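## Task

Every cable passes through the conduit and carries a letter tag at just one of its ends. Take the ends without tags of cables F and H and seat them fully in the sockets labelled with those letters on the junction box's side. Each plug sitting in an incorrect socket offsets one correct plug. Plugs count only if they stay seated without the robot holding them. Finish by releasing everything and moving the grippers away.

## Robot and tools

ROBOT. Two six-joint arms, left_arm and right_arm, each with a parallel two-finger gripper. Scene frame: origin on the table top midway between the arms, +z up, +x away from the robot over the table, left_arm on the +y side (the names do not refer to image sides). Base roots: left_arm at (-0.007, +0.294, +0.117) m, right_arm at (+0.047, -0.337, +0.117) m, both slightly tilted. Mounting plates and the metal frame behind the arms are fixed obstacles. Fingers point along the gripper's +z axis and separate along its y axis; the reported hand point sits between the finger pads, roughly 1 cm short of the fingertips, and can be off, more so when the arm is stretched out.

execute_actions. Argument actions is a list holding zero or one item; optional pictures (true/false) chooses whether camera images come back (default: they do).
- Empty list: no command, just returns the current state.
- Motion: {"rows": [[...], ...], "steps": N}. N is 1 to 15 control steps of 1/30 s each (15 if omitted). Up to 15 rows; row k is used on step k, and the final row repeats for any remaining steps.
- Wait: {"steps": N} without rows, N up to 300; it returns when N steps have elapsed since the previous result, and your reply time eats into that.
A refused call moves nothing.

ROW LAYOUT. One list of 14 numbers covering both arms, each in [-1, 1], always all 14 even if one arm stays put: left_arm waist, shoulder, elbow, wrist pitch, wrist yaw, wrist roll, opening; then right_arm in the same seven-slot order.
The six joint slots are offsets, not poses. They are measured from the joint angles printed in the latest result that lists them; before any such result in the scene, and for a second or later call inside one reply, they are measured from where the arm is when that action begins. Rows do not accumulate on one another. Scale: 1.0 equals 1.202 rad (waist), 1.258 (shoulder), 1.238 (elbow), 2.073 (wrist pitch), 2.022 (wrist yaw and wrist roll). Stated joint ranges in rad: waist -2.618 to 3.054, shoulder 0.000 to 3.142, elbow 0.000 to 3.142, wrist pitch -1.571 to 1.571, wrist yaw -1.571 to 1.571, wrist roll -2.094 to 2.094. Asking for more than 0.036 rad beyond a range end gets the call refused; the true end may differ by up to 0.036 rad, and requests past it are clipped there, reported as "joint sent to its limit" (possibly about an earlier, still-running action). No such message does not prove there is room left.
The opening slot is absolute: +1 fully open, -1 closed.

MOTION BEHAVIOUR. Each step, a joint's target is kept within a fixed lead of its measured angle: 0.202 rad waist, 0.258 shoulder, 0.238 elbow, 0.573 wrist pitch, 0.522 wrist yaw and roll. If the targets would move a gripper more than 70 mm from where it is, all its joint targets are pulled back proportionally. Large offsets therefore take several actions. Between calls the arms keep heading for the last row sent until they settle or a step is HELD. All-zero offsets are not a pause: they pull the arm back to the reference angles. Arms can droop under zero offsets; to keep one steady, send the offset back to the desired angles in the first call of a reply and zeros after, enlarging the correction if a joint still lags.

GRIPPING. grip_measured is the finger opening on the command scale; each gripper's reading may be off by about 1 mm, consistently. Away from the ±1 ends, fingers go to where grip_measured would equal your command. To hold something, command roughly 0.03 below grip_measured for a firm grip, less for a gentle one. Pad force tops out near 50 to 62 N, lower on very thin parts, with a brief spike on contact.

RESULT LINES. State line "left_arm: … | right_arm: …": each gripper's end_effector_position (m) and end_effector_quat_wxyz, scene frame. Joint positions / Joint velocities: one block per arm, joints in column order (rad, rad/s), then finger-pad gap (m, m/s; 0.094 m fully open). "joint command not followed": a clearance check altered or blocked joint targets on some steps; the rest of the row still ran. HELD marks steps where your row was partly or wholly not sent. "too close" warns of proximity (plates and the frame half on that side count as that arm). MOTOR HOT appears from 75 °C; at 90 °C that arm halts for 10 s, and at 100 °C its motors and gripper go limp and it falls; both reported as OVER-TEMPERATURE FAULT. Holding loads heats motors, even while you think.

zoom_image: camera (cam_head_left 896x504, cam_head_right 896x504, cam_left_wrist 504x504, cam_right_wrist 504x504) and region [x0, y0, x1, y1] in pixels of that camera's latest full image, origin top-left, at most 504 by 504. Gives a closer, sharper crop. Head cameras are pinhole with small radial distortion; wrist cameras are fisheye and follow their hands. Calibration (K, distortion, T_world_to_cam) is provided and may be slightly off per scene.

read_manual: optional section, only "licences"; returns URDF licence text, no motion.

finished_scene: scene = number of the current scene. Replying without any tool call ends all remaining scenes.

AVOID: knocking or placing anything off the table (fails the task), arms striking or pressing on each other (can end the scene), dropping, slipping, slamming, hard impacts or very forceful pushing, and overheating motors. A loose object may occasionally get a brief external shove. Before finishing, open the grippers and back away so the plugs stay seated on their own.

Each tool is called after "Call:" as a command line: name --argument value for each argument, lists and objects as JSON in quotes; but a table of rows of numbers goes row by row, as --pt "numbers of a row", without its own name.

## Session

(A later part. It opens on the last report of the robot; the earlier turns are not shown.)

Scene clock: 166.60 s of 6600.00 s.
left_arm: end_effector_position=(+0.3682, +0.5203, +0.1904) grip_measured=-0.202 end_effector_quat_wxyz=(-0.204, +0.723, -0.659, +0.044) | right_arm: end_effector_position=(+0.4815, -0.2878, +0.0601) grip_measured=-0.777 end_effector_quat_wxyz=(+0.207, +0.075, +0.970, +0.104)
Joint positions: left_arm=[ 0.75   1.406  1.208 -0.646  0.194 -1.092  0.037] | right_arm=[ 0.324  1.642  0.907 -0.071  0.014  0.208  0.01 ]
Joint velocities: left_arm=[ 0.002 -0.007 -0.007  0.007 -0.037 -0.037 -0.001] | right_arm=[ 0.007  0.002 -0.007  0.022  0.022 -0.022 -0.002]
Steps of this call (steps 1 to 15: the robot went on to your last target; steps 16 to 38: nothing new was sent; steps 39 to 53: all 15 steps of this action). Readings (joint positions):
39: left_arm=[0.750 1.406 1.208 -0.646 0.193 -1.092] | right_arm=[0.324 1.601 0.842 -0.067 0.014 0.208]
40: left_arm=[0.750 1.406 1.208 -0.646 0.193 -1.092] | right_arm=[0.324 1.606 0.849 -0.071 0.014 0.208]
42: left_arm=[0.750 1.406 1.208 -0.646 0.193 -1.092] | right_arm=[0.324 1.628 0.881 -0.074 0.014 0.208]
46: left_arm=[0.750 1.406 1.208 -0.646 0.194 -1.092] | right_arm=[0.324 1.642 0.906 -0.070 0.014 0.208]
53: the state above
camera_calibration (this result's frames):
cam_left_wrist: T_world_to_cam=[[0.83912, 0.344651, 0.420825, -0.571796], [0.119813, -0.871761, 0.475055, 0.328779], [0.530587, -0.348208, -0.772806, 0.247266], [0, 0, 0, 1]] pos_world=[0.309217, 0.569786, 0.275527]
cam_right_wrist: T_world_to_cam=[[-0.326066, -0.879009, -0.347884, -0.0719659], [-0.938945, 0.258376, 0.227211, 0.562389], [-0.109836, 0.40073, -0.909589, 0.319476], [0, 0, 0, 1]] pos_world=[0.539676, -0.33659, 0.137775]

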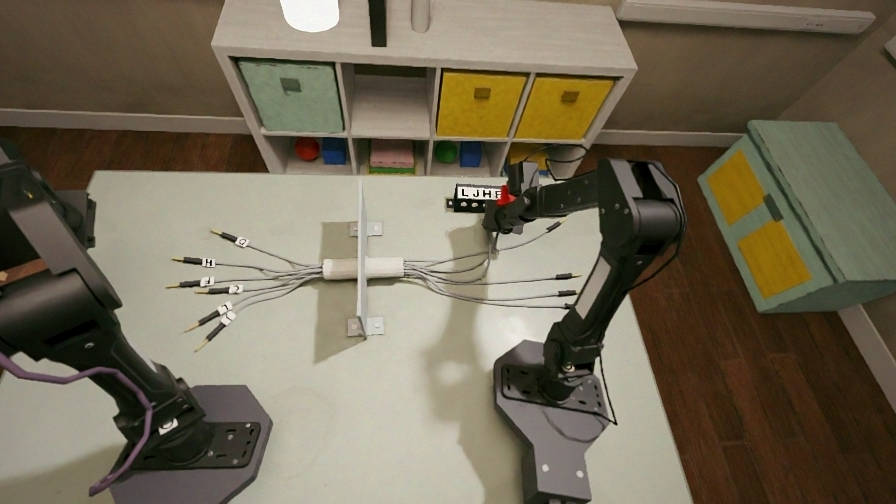

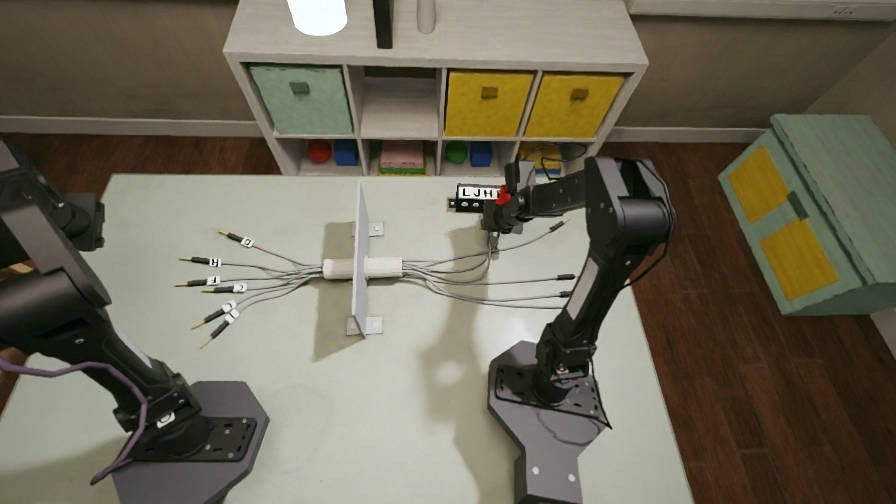

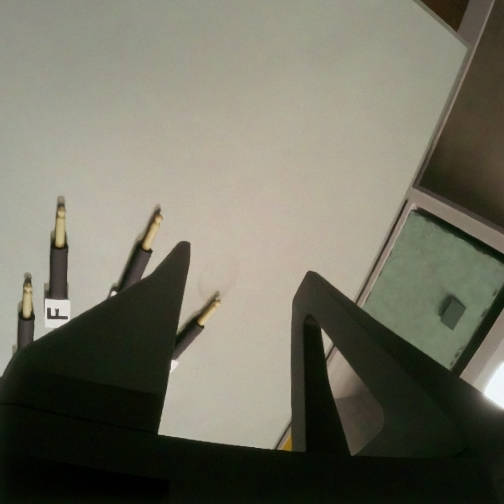

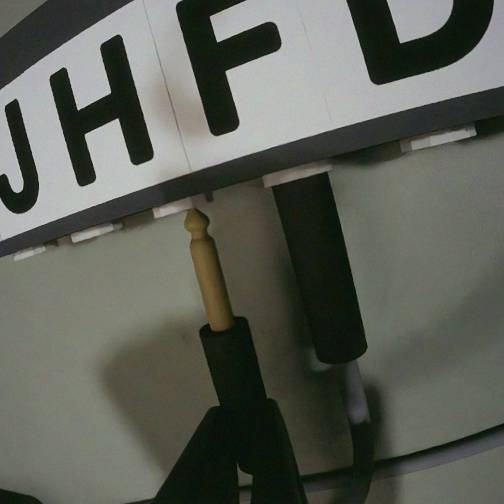

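Call:
execute_actions --actions '[{"rows":[[0,0,0,0,0,0,-0.2,0,0.015,0,0,0,0,-0.85]],"steps":10}]'

Scene clock: 167.53 s of 6600.00 s.
left_arm: end_effector_position=(+0.3683, +0.5201, +0.1904) grip_measured=-0.202 end_effector_quat_wxyz=(-0.203, +0.723, -0.659, +0.045) | right_arm: end_effector_position=(+0.4815, -0.2878, +0.0601) grip_measured=-0.777 end_effector_quat_wxyz=(+0.207, +0.075, +0.970, +0.104)
Joint positions: left_arm=[ 0.75   1.406  1.208 -0.646  0.195 -1.092  0.037] | right_arm=[ 0.324  1.642  0.907 -0.071  0.014  0.208  0.01 ]
Joint velocities: left_arm=[ 0.002 -0.027 -0.002 -0.022 -0.037 -0.037  0.001] | right_arm=[ 0.012 -0.017 -0.007 -0.051  0.007 -0.037  0.   ]
Steps of this call (steps 1 to 15: the robot went on to your last target; steps 16 to 18: nothing new was sent; steps 19 to 28: all 10 steps of this action). Readings (joint positions):
19: left_arm=[0.750 1.406 1.208 -0.646 0.194 -1.092] | right_arm=[0.324 1.642 0.907 -0.071 0.014 0.208]
20: left_arm=[0.750 1.406 1.208 -0.646 0.194 -1.092] | right_arm=[0.324 1.642 0.907 -0.071 0.014 0.208]
22: left_arm=[0.750 1.406 1.208 -0.646 0.194 -1.092] | right_arm=[0.324 1.642 0.907 -0.071 0.014 0.208]
26: left_arm=[0.750 1.406 1.208 -0.646 0.195 -1.092] | right_arm=[0.324 1.642 0.907 -0.071 0.014 0.208]
28: the state above
camera_calibration (this result's frames):
cam_left_wrist: T_world_to_cam=[[0.839019, 0.344625, 0.421047, -0.571831], [0.118917, -0.871276, 0.47617, 0.32843], [0.530948, -0.349446, -0.771999, 0.247462], [0, 0, 0, 1]] pos_world=[0.309332, 0.569695, 0.275419]
cam_right_wrist: T_world_to_cam=[[-0.326066, -0.879009, -0.347884, -0.0719659], [-0.938945, 0.258376, 0.227211, 0.562389], [-0.109836, 0.40073, -0.909589, 0.319476], [0, 0, 0, 1]] pos_world=[0.539676, -0.33659, 0.137775]

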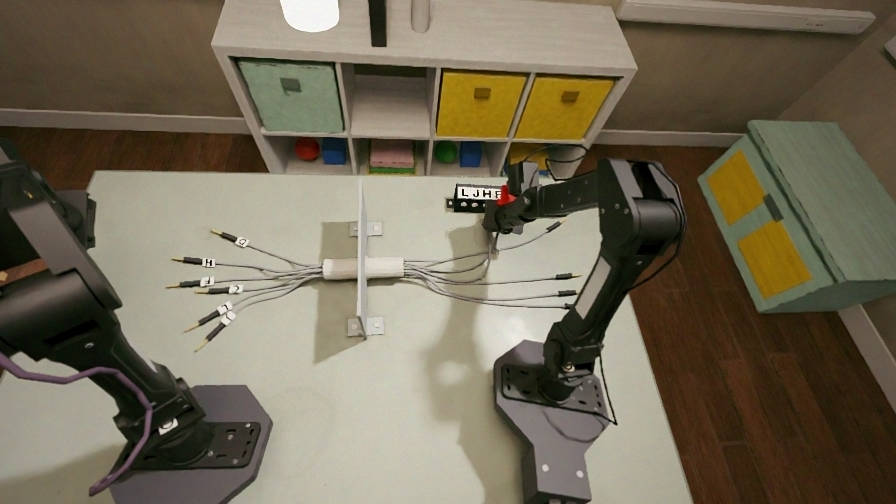

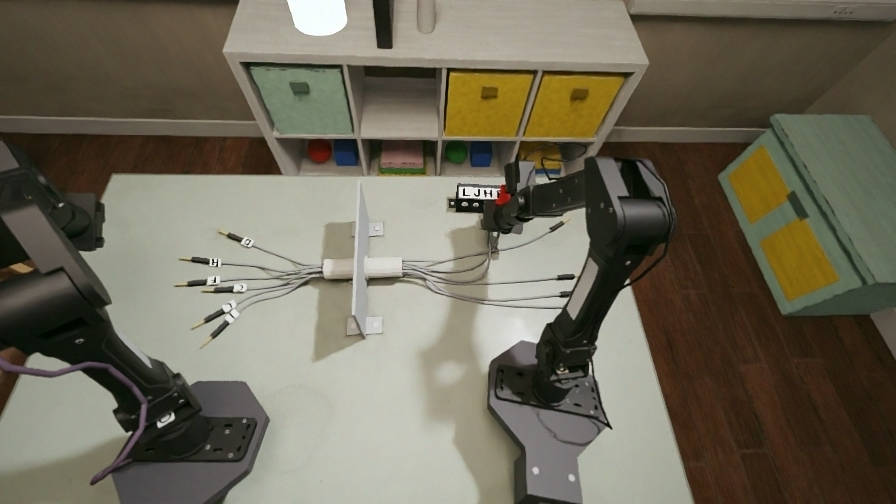

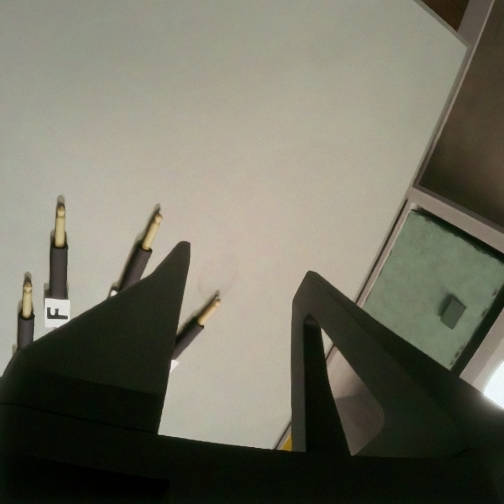

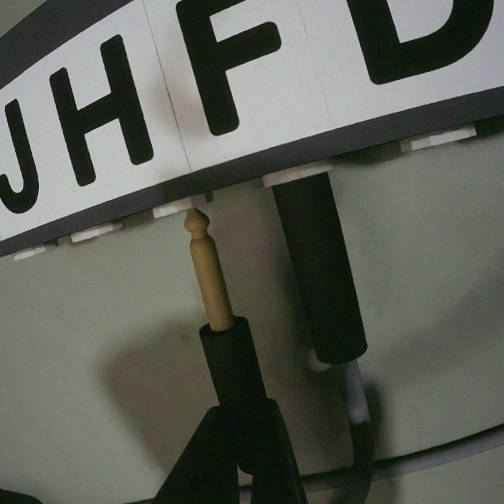

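Call:
execute_actions --actions '[{"rows":[[0,0,0,0,0,0,-0.2,0,0.023,0,0,0,0,-0.85]],"steps":10}]'

Scene clock: 168.70 s of 6600.00 s.
left_arm: end_effector_position=(+0.3684, +0.5199, +0.1904) grip_measured=-0.202 end_effector_quat_wxyz=(-0.203, +0.722, -0.659, +0.045) | right_arm: end_effector_position=(+0.4777, -0.2868, +0.0516) grip_measured=-0.777 end_effector_quat_wxyz=(+0.196, +0.074, +0.972, +0.103)
Joint positions: left_arm=[ 0.75   1.406  1.208 -0.646  0.196 -1.092  0.037] | right_arm=[ 0.324  1.665  0.907 -0.07   0.014  0.208  0.01 ]
Joint velocities: left_arm=[ 0.017  0.007  0.002  0.022 -0.051  0.007 -0.   ] | right_arm=[ 0.017  0.007 -0.002 -0.037 -0.051  0.007 -0.001]
Steps of this call (steps 1 to 15: the robot went on to your last target; steps 16 to 25: nothing new was sent; steps 26 to 35: all 10 steps of this action). Readings (joint positions):
26: left_arm=[0.750 1.406 1.208 -0.646 0.195 -1.092] | right_arm=[0.324 1.644 0.907 -0.070 0.014 0.208]
27: left_arm=[0.750 1.406 1.208 -0.646 0.195 -1.092] | right_arm=[0.324 1.647 0.907 -0.070 0.014 0.208]
29: left_arm=[0.750 1.406 1.208 -0.646 0.196 -1.092] | right_arm=[0.324 1.656 0.907 -0.070 0.014 0.208]
33: left_arm=[0.750 1.406 1.208 -0.646 0.196 -1.092] | right_arm=[0.324 1.665 0.907 -0.070 0.014 0.208]
35: the state above
camera_calibration (this result's frames):
cam_left_wrist: T_world_to_cam=[[0.838944, 0.344605, 0.421214, -0.571857], [0.118243, -0.87091, 0.477005, 0.328169], [0.531218, -0.350374, -0.771392, 0.247608], [0, 0, 0, 1]] pos_world=[0.309418, 0.569626, 0.275339]
cam_right_wrist: T_world_to_cam=[[-0.330389, -0.880892, -0.338928, -0.0741791], [-0.934707, 0.255522, 0.247044, 0.556629], [-0.131016, 0.398419, -0.907798, 0.320297], [0, 0, 0, 1]] pos_world=[0.537741, -0.335187, 0.128112]

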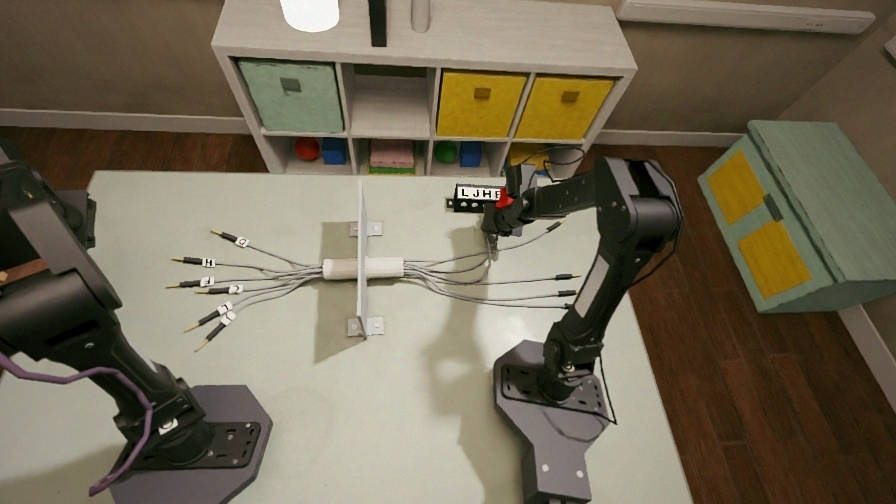

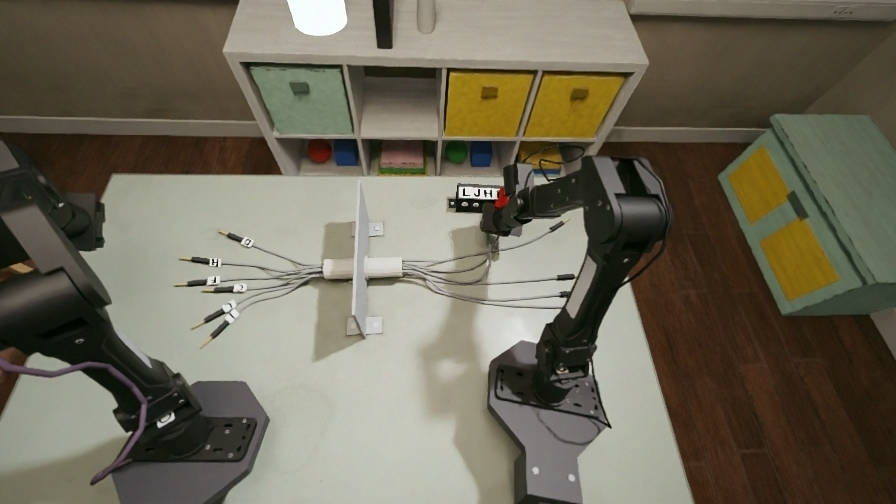

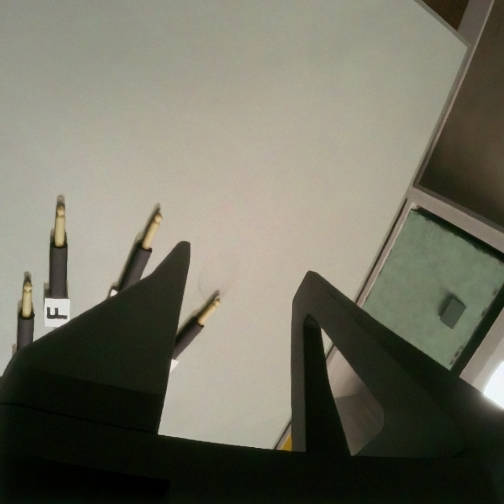

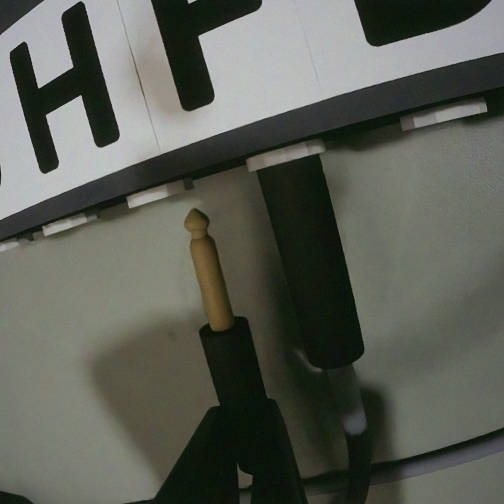

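Call:
execute_actions --actions '[{"rows":[[0,0,0,0,0,0,-0.2,0,0.004,0.02,0,0,0,-0.85],[0,0,0,0,0,0,-0.2,0,0.004,0.032,0,0,0,-0.85]],"steps":10}]'

Scene clock: 169.60 s of 6600.00 s.
left_arm: end_effector_position=(+0.3685, +0.5197, +0.1904) grip_measured=-0.202 end_effector_quat_wxyz=(-0.203, +0.722, -0.659, +0.046) | right_arm: end_effector_position=(+0.4777, -0.2868, +0.0516) grip_measured=-0.777 end_effector_quat_wxyz=(+0.196, +0.074, +0.972, +0.103)
Joint positions: left_arm=[ 0.75   1.406  1.208 -0.646  0.197 -1.092  0.037] | right_arm=[ 0.324  1.665  0.907 -0.07   0.014  0.208  0.01 ]
Joint velocities: left_arm=[-0.002  0.002  0.007  0.066 -0.007  0.022  0.   ] | right_arm=[-0.007  0.002  0.002 -0.051 -0.051  0.022  0.   ]
Steps of this call (steps 1 to 15: the robot went on to your last target; steps 16 to 17: nothing new was sent; steps 18 to 27: all 10 steps of this action). Readings (joint positions):
18: left_arm=[0.750 1.406 1.208 -0.646 0.196 -1.092] | right_arm=[0.324 1.665 0.907 -0.070 0.014 0.208]
19: left_arm=[0.750 1.406 1.208 -0.646 0.197 -1.092] | right_arm=[0.324 1.665 0.907 -0.070 0.014 0.208]
21: left_arm=[0.750 1.406 1.208 -0.646 0.197 -1.092] | right_arm=[0.324 1.665 0.907 -0.070 0.014 0.208]
25: left_arm=[0.750 1.406 1.208 -0.646 0.197 -1.092] | right_arm=[0.324 1.665 0.907 -0.070 0.014 0.208]
27: the state above
camera_calibration (this result's frames):
cam_left_wrist: T_world_to_cam=[[0.838868, 0.344586, 0.42138, -0.571883], [0.11757, -0.870544, 0.477839, 0.327907], [0.531487, -0.351302, -0.770785, 0.247754], [0, 0, 0, 1]] pos_world=[0.309504, 0.569557, 0.275259]
cam_right_wrist: T_world_to_cam=[[-0.330389, -0.880892, -0.338928, -0.0741791], [-0.934707, 0.255522, 0.247044, 0.556629], [-0.131016, 0.398419, -0.907798, 0.320297], [0, 0, 0, 1]] pos_world=[0.537741, -0.335187, 0.128112]

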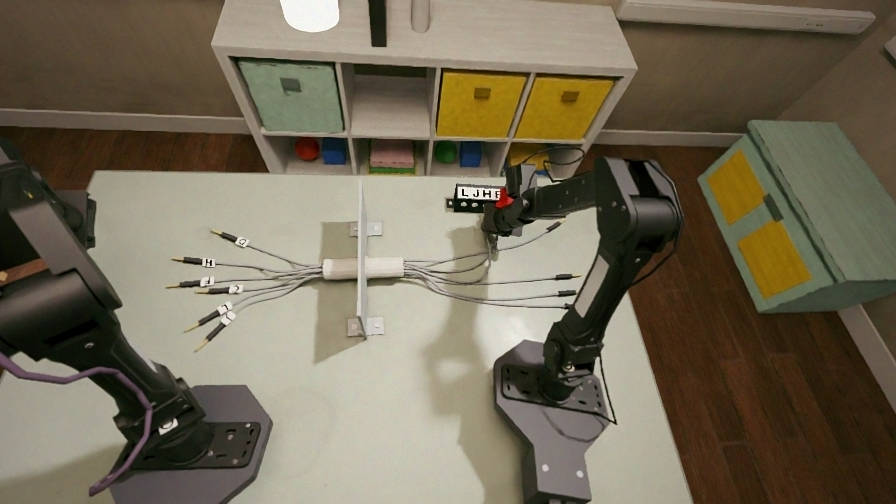

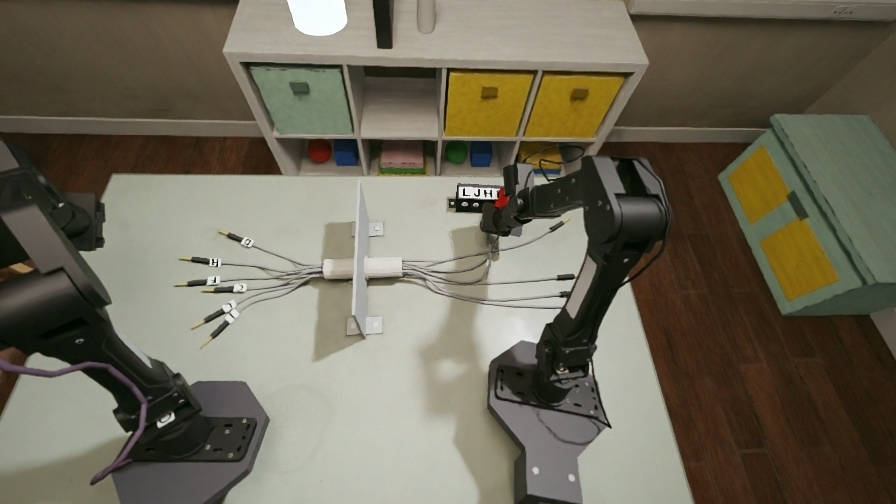

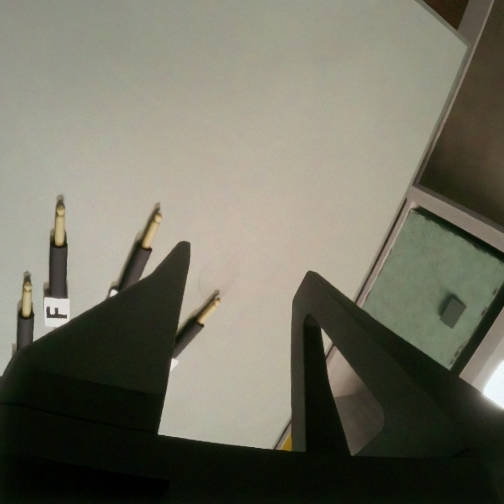

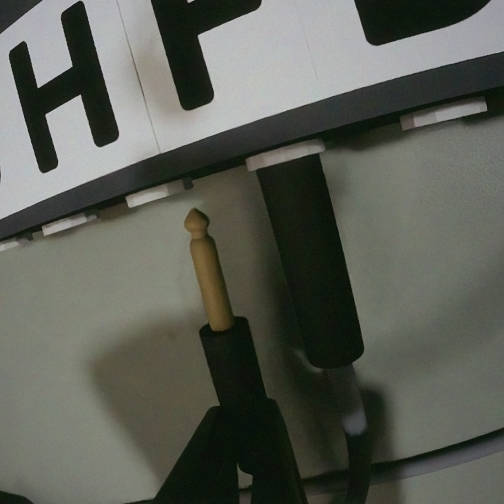

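Call:
execute_actions --actions '[{"rows":[[0,0,0,0,0,0,-0.2,0,0.004,0.036,0,0,0,-0.85],[0,0,0,0,0,0,-0.2,0,0.004,0.048,0,0,0,-0.85]],"steps":10}]'

Scene clock: 170.43 s of 6600.00 s.
left_arm: end_effector_position=(+0.3686, +0.5196, +0.1904) grip_measured=-0.202 end_effector_quat_wxyz=(-0.203, +0.722, -0.659, +0.046) | right_arm: end_effector_position=(+0.4825, -0.2869, +0.0555) grip_measured=-0.777 end_effector_quat_wxyz=(+0.198, +0.074, +0.972, +0.103)
Joint positions: left_arm=[ 0.75   1.406  1.208 -0.646  0.198 -1.092  0.037] | right_arm=[ 0.324  1.665  0.928 -0.087  0.014  0.208  0.01 ]
Joint velocities: left_arm=[-0.007 -0.002  0.002 -0.022 -0.066  0.037 -0.001] | right_arm=[-0.002 -0.002  0.027 -0.022 -0.066  0.007 -0.001]
Steps of this call (steps 1 to 15: the robot went on to your last target; steps 16 to 25: all 10 steps of this action). Readings (joint positions):
16: left_arm=[0.750 1.406 1.208 -0.646 0.197 -1.092] | right_arm=[0.324 1.665 0.908 -0.071 0.014 0.208]
17: left_arm=[0.750 1.406 1.208 -0.646 0.198 -1.092] | right_arm=[0.324 1.665 0.913 -0.073 0.014 0.208]
19: left_arm=[0.750 1.406 1.208 -0.646 0.198 -1.092] | right_arm=[0.324 1.665 0.925 -0.081 0.014 0.208]
23: left_arm=[0.750 1.406 1.208 -0.646 0.198 -1.092] | right_arm=[0.324 1.665 0.928 -0.087 0.014 0.208]
25: the state above
camera_calibration (this result's frames):
cam_left_wrist: T_world_to_cam=[[0.838792, 0.344567, 0.421546, -0.571909], [0.116896, -0.870177, 0.478672, 0.327645], [0.531755, -0.352229, -0.770176, 0.2479], [0, 0, 0, 1]] pos_world=[0.309591, 0.569488, 0.275178]
cam_right_wrist: T_world_to_cam=[[-0.329523, -0.8805, -0.340783, -0.0715723], [-0.935507, 0.255779, 0.243727, 0.560808], [-0.127436, 0.399119, -0.908, 0.323031], [0, 0, 0, 1]] pos_world=[0.542221, -0.33539, 0.132237]

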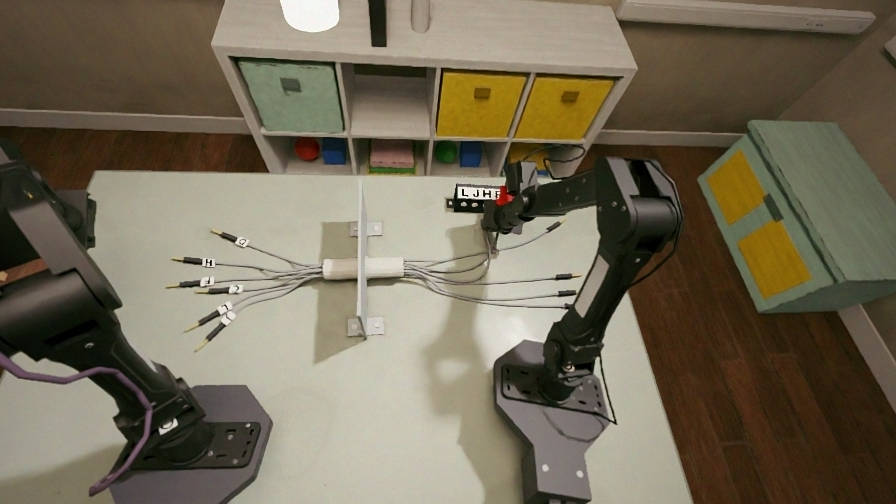

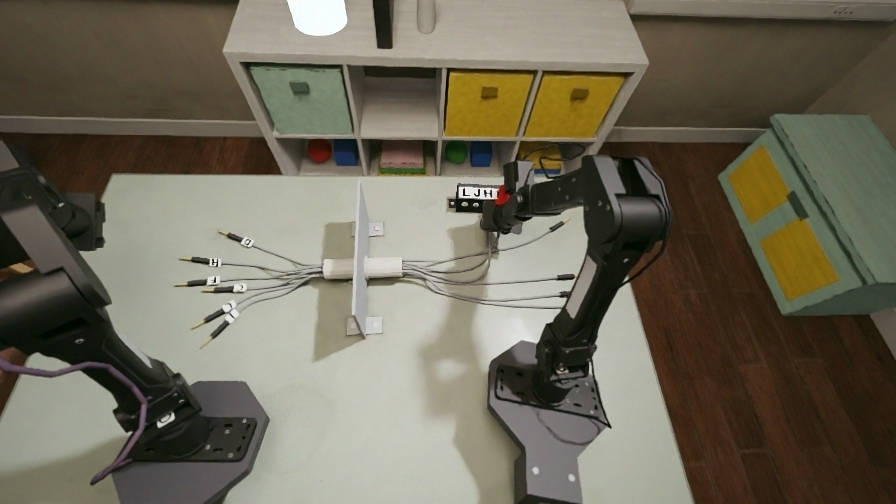

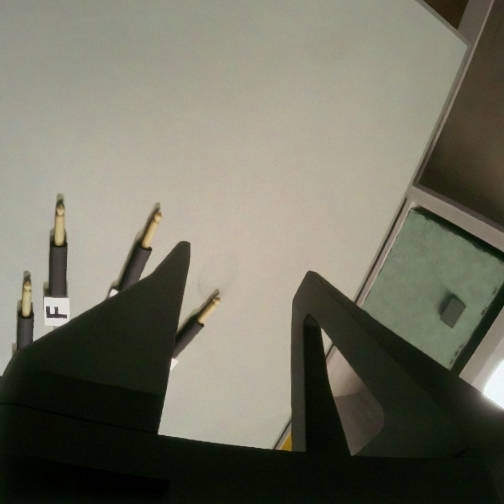

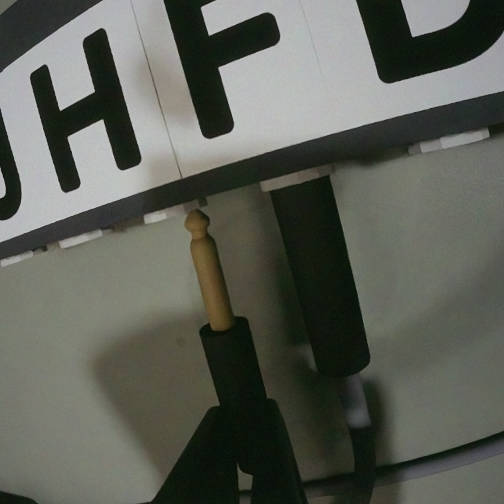

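Call:
execute_actions --actions '[{"rows":[[0,0,0,0,0,0,-0.2,0.012,0.004,0.03,0.01,0,0,-0.85],[0,0,0,0,0,0,-0.2,0.018,0.012,0.045,0.015,0,0,-0.85],[0,0,0,0,0,0,-0.2,0.018,0.018,0.055,0.015,0,0,-0.85]],"steps":12}]'

Call:
zoom_image --camera "cam_right_wrist" --region '[100,130,300,330]'

Scene clock: 171.60 s of 6600.00 s.
left_arm: end_effector_position=(+0.3688, +0.5194, +0.1904) grip_measured=-0.202 end_effector_quat_wxyz=(-0.203, +0.722, -0.660, +0.047) | right_arm: end_effector_position=(+0.4834, -0.2843, +0.0523) grip_measured=-0.777 end_effector_quat_wxyz=(+0.189, +0.071, +0.974, +0.103)
Joint positions: left_arm=[ 0.75   1.406  1.208 -0.646  0.2   -1.092  0.037] | right_arm=[ 0.329  1.686  0.95  -0.108  0.014  0.208  0.01 ]
Joint velocities: left_arm=[ 0.002  0.002 -0.002 -0.037  0.022 -0.051  0.   ] | right_arm=[-0.002  0.007 -0.017 -0.022  0.007 -0.007  0.001]
Steps of this call (steps 1 to 15: the robot went on to your last target; steps 16 to 23: nothing new was sent; steps 24 to 35: all 12 steps of this action). Readings (joint positions):
24: left_arm=[0.750 1.406 1.208 -0.646 0.198 -1.092] | right_arm=[0.324 1.665 0.928 -0.087 0.014 0.208]
25: left_arm=[0.750 1.406 1.208 -0.646 0.199 -1.092] | right_arm=[0.324 1.666 0.930 -0.089 0.014 0.208]
27: left_arm=[0.750 1.406 1.208 -0.646 0.199 -1.092] | right_arm=[0.325 1.675 0.941 -0.102 0.014 0.208]
31: left_arm=[0.750 1.406 1.208 -0.646 0.199 -1.092] | right_arm=[0.329 1.686 0.950 -0.106 0.014 0.208]
35: the state above
camera_calibration (this result's frames):
cam_left_wrist: T_world_to_cam=[[0.838716, 0.344548, 0.421713, -0.571936], [0.116222, -0.869809, 0.479505, 0.327383], [0.532022, -0.353156, -0.769567, 0.248046], [0, 0, 0, 1]] pos_world=[0.309677, 0.569419, 0.275098]
cam_right_wrist: T_world_to_cam=[[-0.329008, -0.882978, -0.334818, -0.0713206], [-0.932952, 0.249063, 0.259937, 0.557758], [-0.146128, 0.397891, -0.90572, 0.327678], [0, 0, 0, 1]] pos_world=[0.544779, -0.332271, 0.127923]

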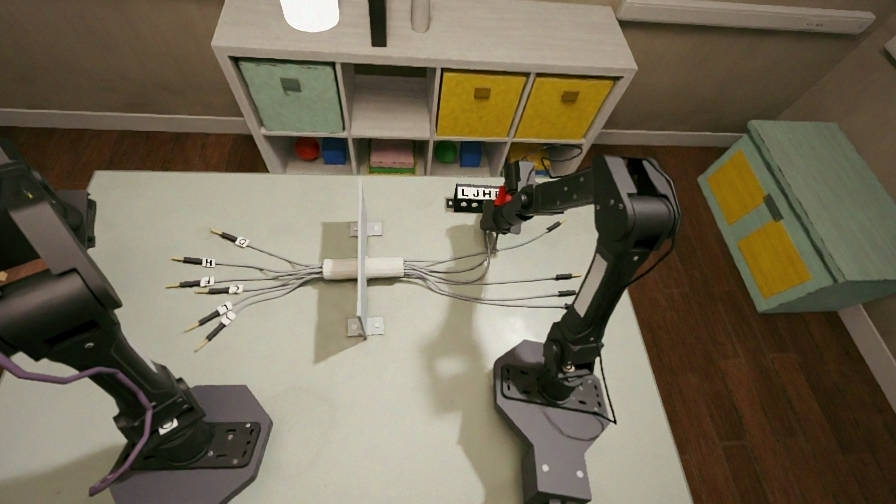

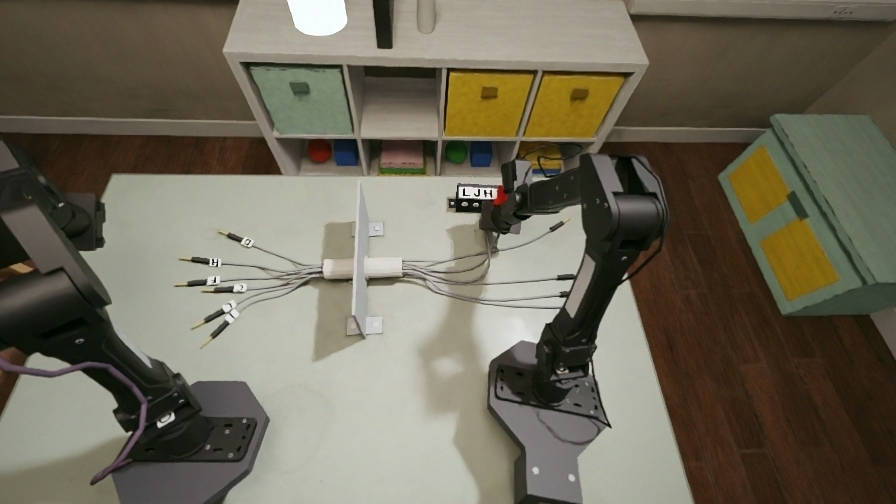

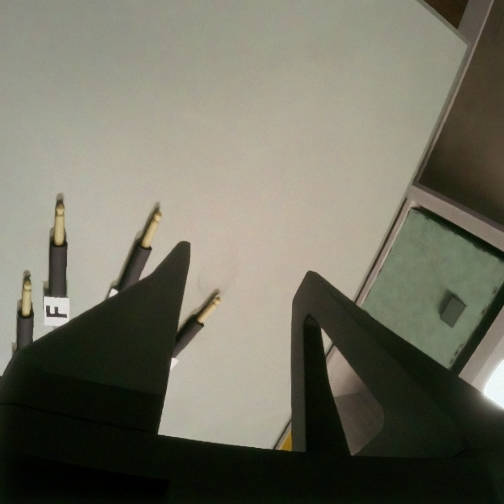

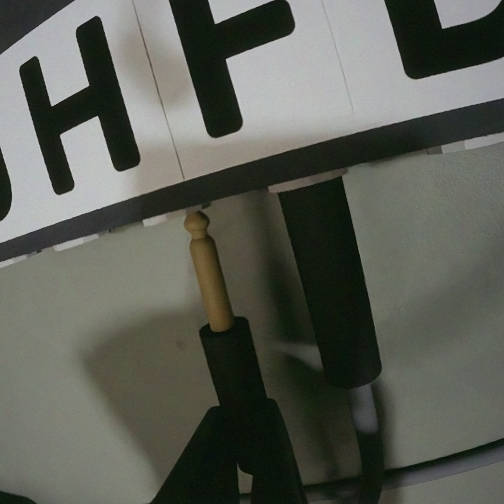

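Region (100, 130, 300, 330) of cam_right_wrist's 504x504 image, scaled by 2.520, with more detail than that image has.

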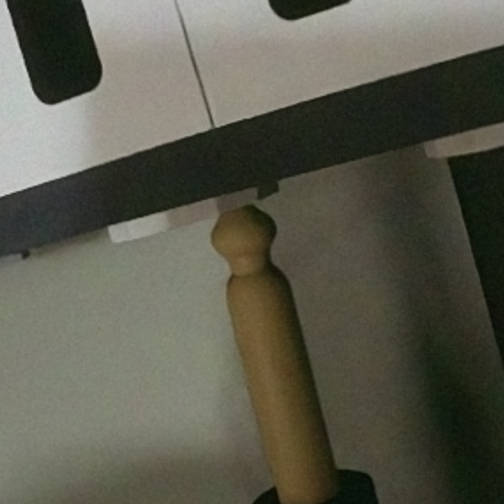

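Call:
execute_actions --actions '[{"rows":[[0,0,0,0,0,0,-0.2,0.012,-0.03,-0.03,0.005,0,0,-0.85],[0,0,0,0,0,0,-0.2,0.012,-0.06,-0.055,0.015,0,0,-0.85],[0,0,0,0,0,0,-0.2,0.012,-0.075,-0.064,0.024,0,0,-0.85]],"steps":15}]'

Scene clock: 173.37 s of 6600.00 s.
left_arm: end_effector_position=(+0.3689, +0.5192, +0.1904) grip_measured=-0.202 end_effector_quat_wxyz=(-0.203, +0.722, -0.660, +0.047) | right_arm: end_effector_position=(+0.4740, -0.2866, +0.0608) grip_measured=-0.777 end_effector_quat_wxyz=(+0.203, +0.072, +0.971, +0.105)
Joint positions: left_arm=[ 0.75   1.406  1.208 -0.646  0.201 -1.092  0.037] | right_arm=[ 0.329  1.623  0.884 -0.075  0.014  0.208  0.01 ]
Joint velocities: left_arm=[ 0.007 -0.012  0.007  0.051 -0.007 -0.007 -0.001] | right_arm=[-0.012 -0.017 -0.002  0.051  0.066 -0.022  0.001]
Steps of this call (steps 1 to 15: the robot went on to your last target; steps 16 to 38: nothing new was sent; steps 39 to 53: all 15 steps of this action). Readings (joint positions):
39: left_arm=[0.750 1.406 1.208 -0.646 0.200 -1.092] | right_arm=[0.329 1.686 0.947 -0.108 0.014 0.208]
40: left_arm=[0.750 1.406 1.208 -0.646 0.200 -1.092] | right_arm=[0.329 1.680 0.937 -0.100 0.014 0.208]
42: left_arm=[0.750 1.406 1.208 -0.646 0.200 -1.092] | right_arm=[0.329 1.652 0.903 -0.091 0.014 0.208]
46: left_arm=[0.750 1.406 1.208 -0.646 0.200 -1.092] | right_arm=[0.329 1.624 0.884 -0.087 0.014 0.208]
53: the state above
camera_calibration (this result's frames):
cam_left_wrist: T_world_to_cam=[[0.83864, 0.34453, 0.421879, -0.571962], [0.115548, -0.869439, 0.480337, 0.327121], [0.532289, -0.354083, -0.768957, 0.248191], [0, 0, 0, 1]] pos_world=[0.309763, 0.56935, 0.275018]
cam_right_wrist: T_world_to_cam=[[-0.323621, -0.880538, -0.346299, -0.0747925], [-0.938654, 0.252681, 0.234692, 0.552648], [-0.119153, 0.401006, -0.908293, 0.323191], [0, 0, 0, 1]] pos_world=[0.53305, -0.335103, 0.13795]

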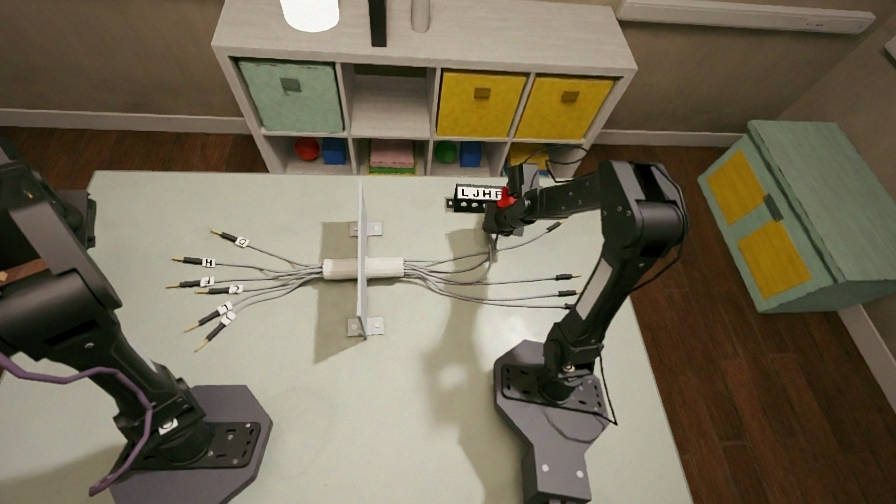

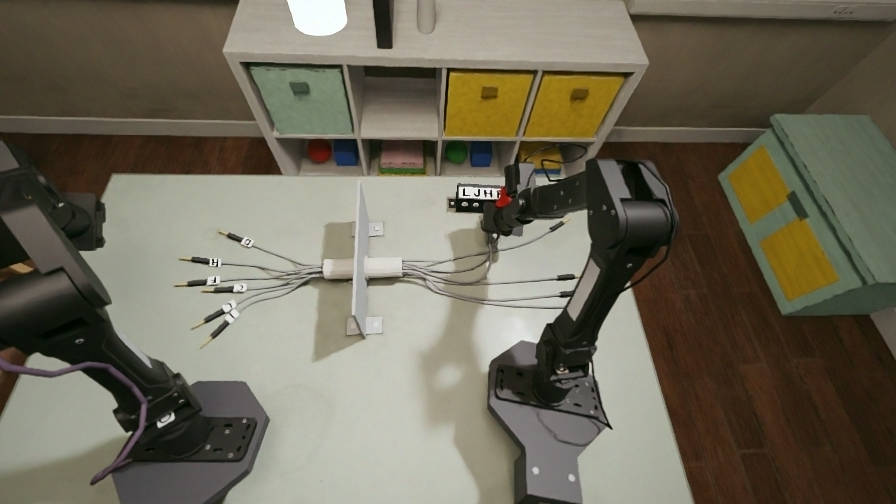

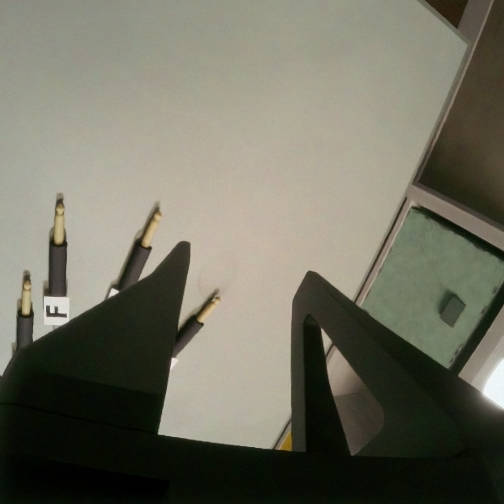

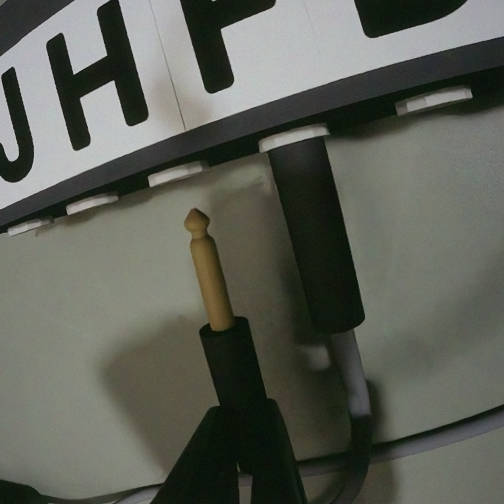

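Call:
execute_actions --actions '[{"rows":[[0,0,0,0,0,0,-0.2,0.012,0.01,0.0,0.003,0,0,-0.85],[0,0,0,0,0,0,-0.2,0.012,0.02,0.02,0.003,0,0,-0.85],[0,0,0,0,0,0,-0.2,0.012,0.025,0.036,0.003,0,0,-0.85]],"steps":12}]'

Scene clock: 176.23 s of 6600.00 s.
left_arm: end_effector_position=(+0.3690, +0.5190, +0.1904) grip_measured=-0.202 end_effector_quat_wxyz=(-0.203, +0.722, -0.660, +0.048) | right_arm: end_effector_position=(+0.4756, -0.2856, +0.0557) grip_measured=-0.777 end_effector_quat_wxyz=(+0.198, +0.072, +0.972, +0.105)
Joint positions: left_arm=[ 0.75   1.406  1.208 -0.646  0.202 -1.092  0.037] | right_arm=[ 0.329  1.647  0.897 -0.074  0.014  0.208  0.01 ]
Joint velocities: left_arm=[ 0.007 -0.022 -0.007  0.007  0.037 -0.051  0.   ] | right_arm=[-0.002  0.002 -0.012 -0.081 -0.007 -0.022 -0.   ]
Steps of this call (steps 1 to 15: the robot went on to your last target; steps 16 to 74: nothing new was sent; steps 75 to 86: all 12 steps of this action). Readings (joint positions):
75: left_arm=[0.750 1.406 1.208 -0.646 0.201 -1.092] | right_arm=[0.329 1.623 0.884 -0.074 0.014 0.208]
76: left_arm=[0.750 1.406 1.208 -0.646 0.201 -1.092] | right_arm=[0.329 1.624 0.884 -0.074 0.014 0.208]
78: left_arm=[0.750 1.406 1.208 -0.646 0.201 -1.092] | right_arm=[0.329 1.634 0.890 -0.074 0.014 0.208]
82: left_arm=[0.750 1.406 1.208 -0.646 0.202 -1.092] | right_arm=[0.329 1.647 0.897 -0.074 0.014 0.208]
86: the state above
camera_calibration (this result's frames):
cam_left_wrist: T_world_to_cam=[[0.838564, 0.344511, 0.422045, -0.571988], [0.114874, -0.869069, 0.481169, 0.326859], [0.532554, -0.355009, -0.768345, 0.248336], [0, 0, 0, 1]] pos_world=[0.309849, 0.569281, 0.274938]
cam_right_wrist: T_world_to_cam=[[-0.325478, -0.881363, -0.342438, -0.07473], [-0.936808, 0.251448, 0.243237, 0.553363], [-0.128275, 0.399967, -0.907509, 0.322357], [0, 0, 0, 1]] pos_world=[0.535422, -0.333938, 0.132353]

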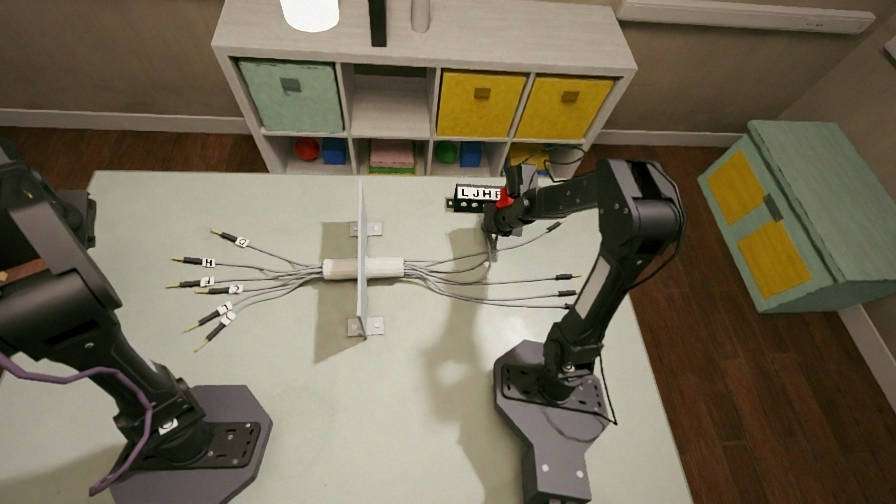

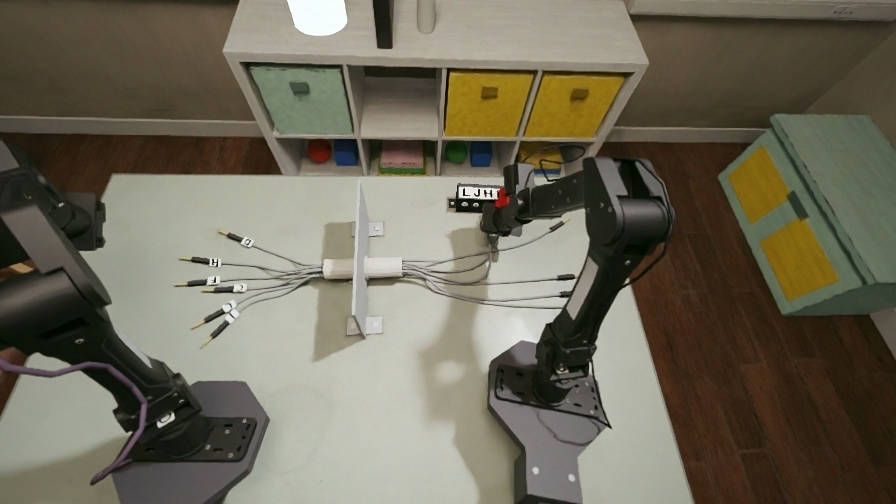

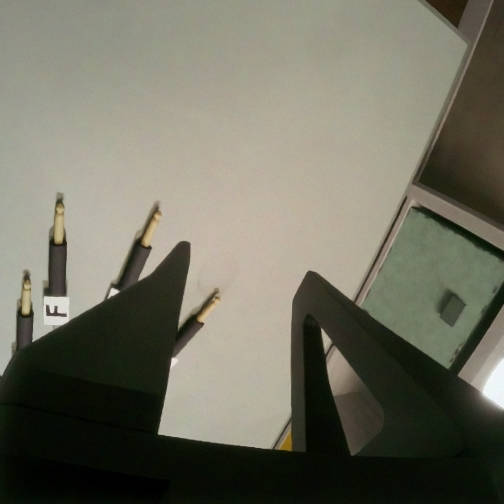

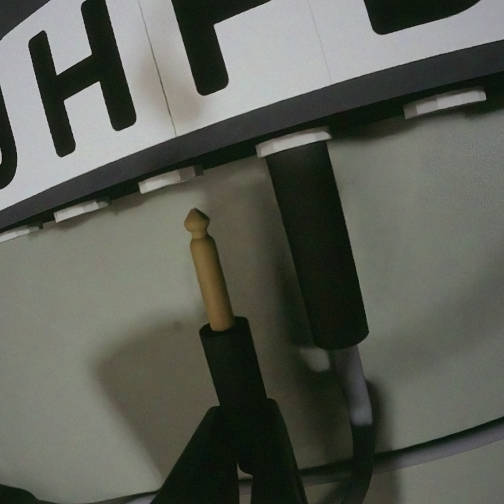

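Call:
execute_actions --actions '[{"rows":[[0,0,0,0,0,0,-0.2,0.012,0.004,0.02,0.014,0,-0.014,-0.85]],"steps":15}]'

Scene clock: 177.87 s of 6600.00 s.
left_arm: end_effector_position=(+0.3691, +0.5189, +0.1904) grip_measured=-0.202 end_effector_quat_wxyz=(-0.202, +0.722, -0.660, +0.049) | right_arm: end_effector_position=(+0.4785, -0.2855, +0.0570) grip_measured=-0.777 end_effector_quat_wxyz=(+0.205, +0.064, +0.971, +0.104)
Joint positions: left_arm=[ 0.75   1.406  1.208 -0.646  0.203 -1.092  0.037] | right_arm=[ 0.329  1.647  0.897 -0.061  0.014  0.19   0.01 ]
Joint velocities: left_arm=[-0.012 -0.012  0.002  0.022 -0.022  0.007  0.001] | right_arm=[ 0.012 -0.007 -0.012 -0.022 -0.081  0.007  0.001]
Steps of this call (steps 1 to 15: the robot went on to your last target; steps 16 to 34: nothing new was sent; steps 35 to 49: all 15 steps of this action). Readings (joint positions):
35: left_arm=[0.750 1.406 1.208 -0.646 0.202 -1.092] | right_arm=[0.329 1.647 0.897 -0.073 0.014 0.206]
36: left_arm=[0.750 1.406 1.208 -0.646 0.202 -1.092] | right_arm=[0.329 1.647 0.897 -0.071 0.014 0.202]
38: left_arm=[0.750 1.406 1.208 -0.646 0.202 -1.092] | right_arm=[0.329 1.647 0.897 -0.067 0.014 0.198]
42: left_arm=[0.750 1.406 1.208 -0.646 0.203 -1.092] | right_arm=[0.329 1.647 0.897 -0.063 0.014 0.193]
49: the state above
camera_calibration (this result's frames):
cam_left_wrist: T_world_to_cam=[[0.838488, 0.344493, 0.422211, -0.572015], [0.114199, -0.868697, 0.482, 0.326596], [0.532819, -0.355935, -0.767733, 0.24848], [0, 0, 0, 1]] pos_world=[0.309936, 0.569211, 0.274858]
cam_right_wrist: T_world_to_cam=[[-0.307762, -0.887877, -0.34199, -0.0836602], [-0.943899, 0.239677, 0.227179, 0.556642], [-0.119739, 0.392721, -0.911829, 0.317968], [0, 0, 0, 1]] pos_world=[0.53774, -0.332567, 0.134864]

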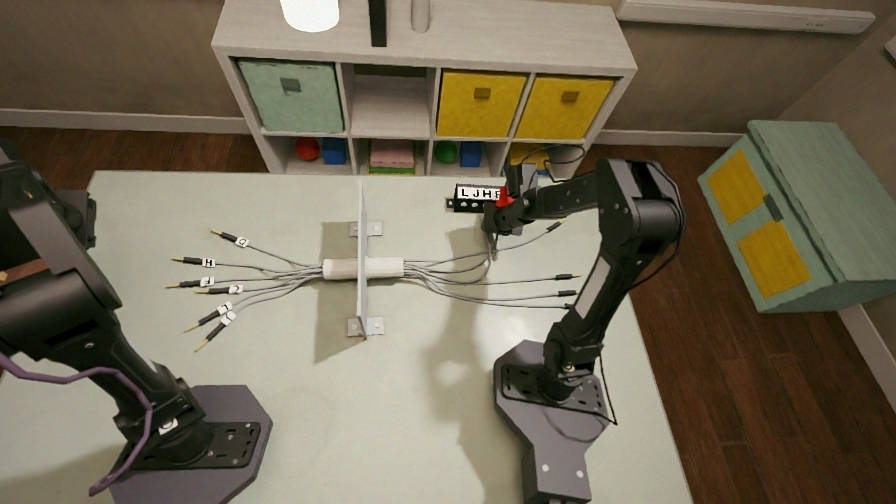

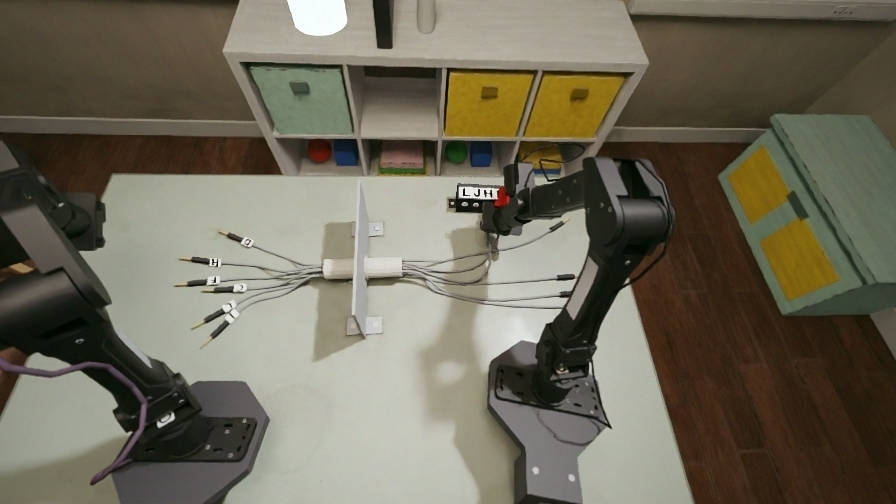

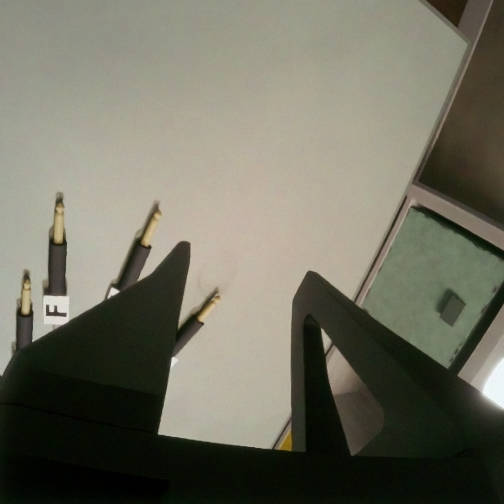

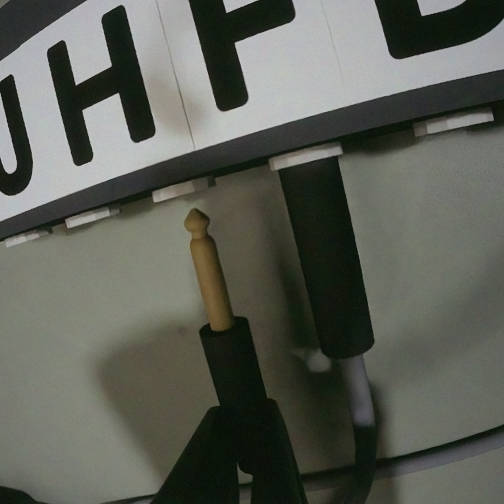

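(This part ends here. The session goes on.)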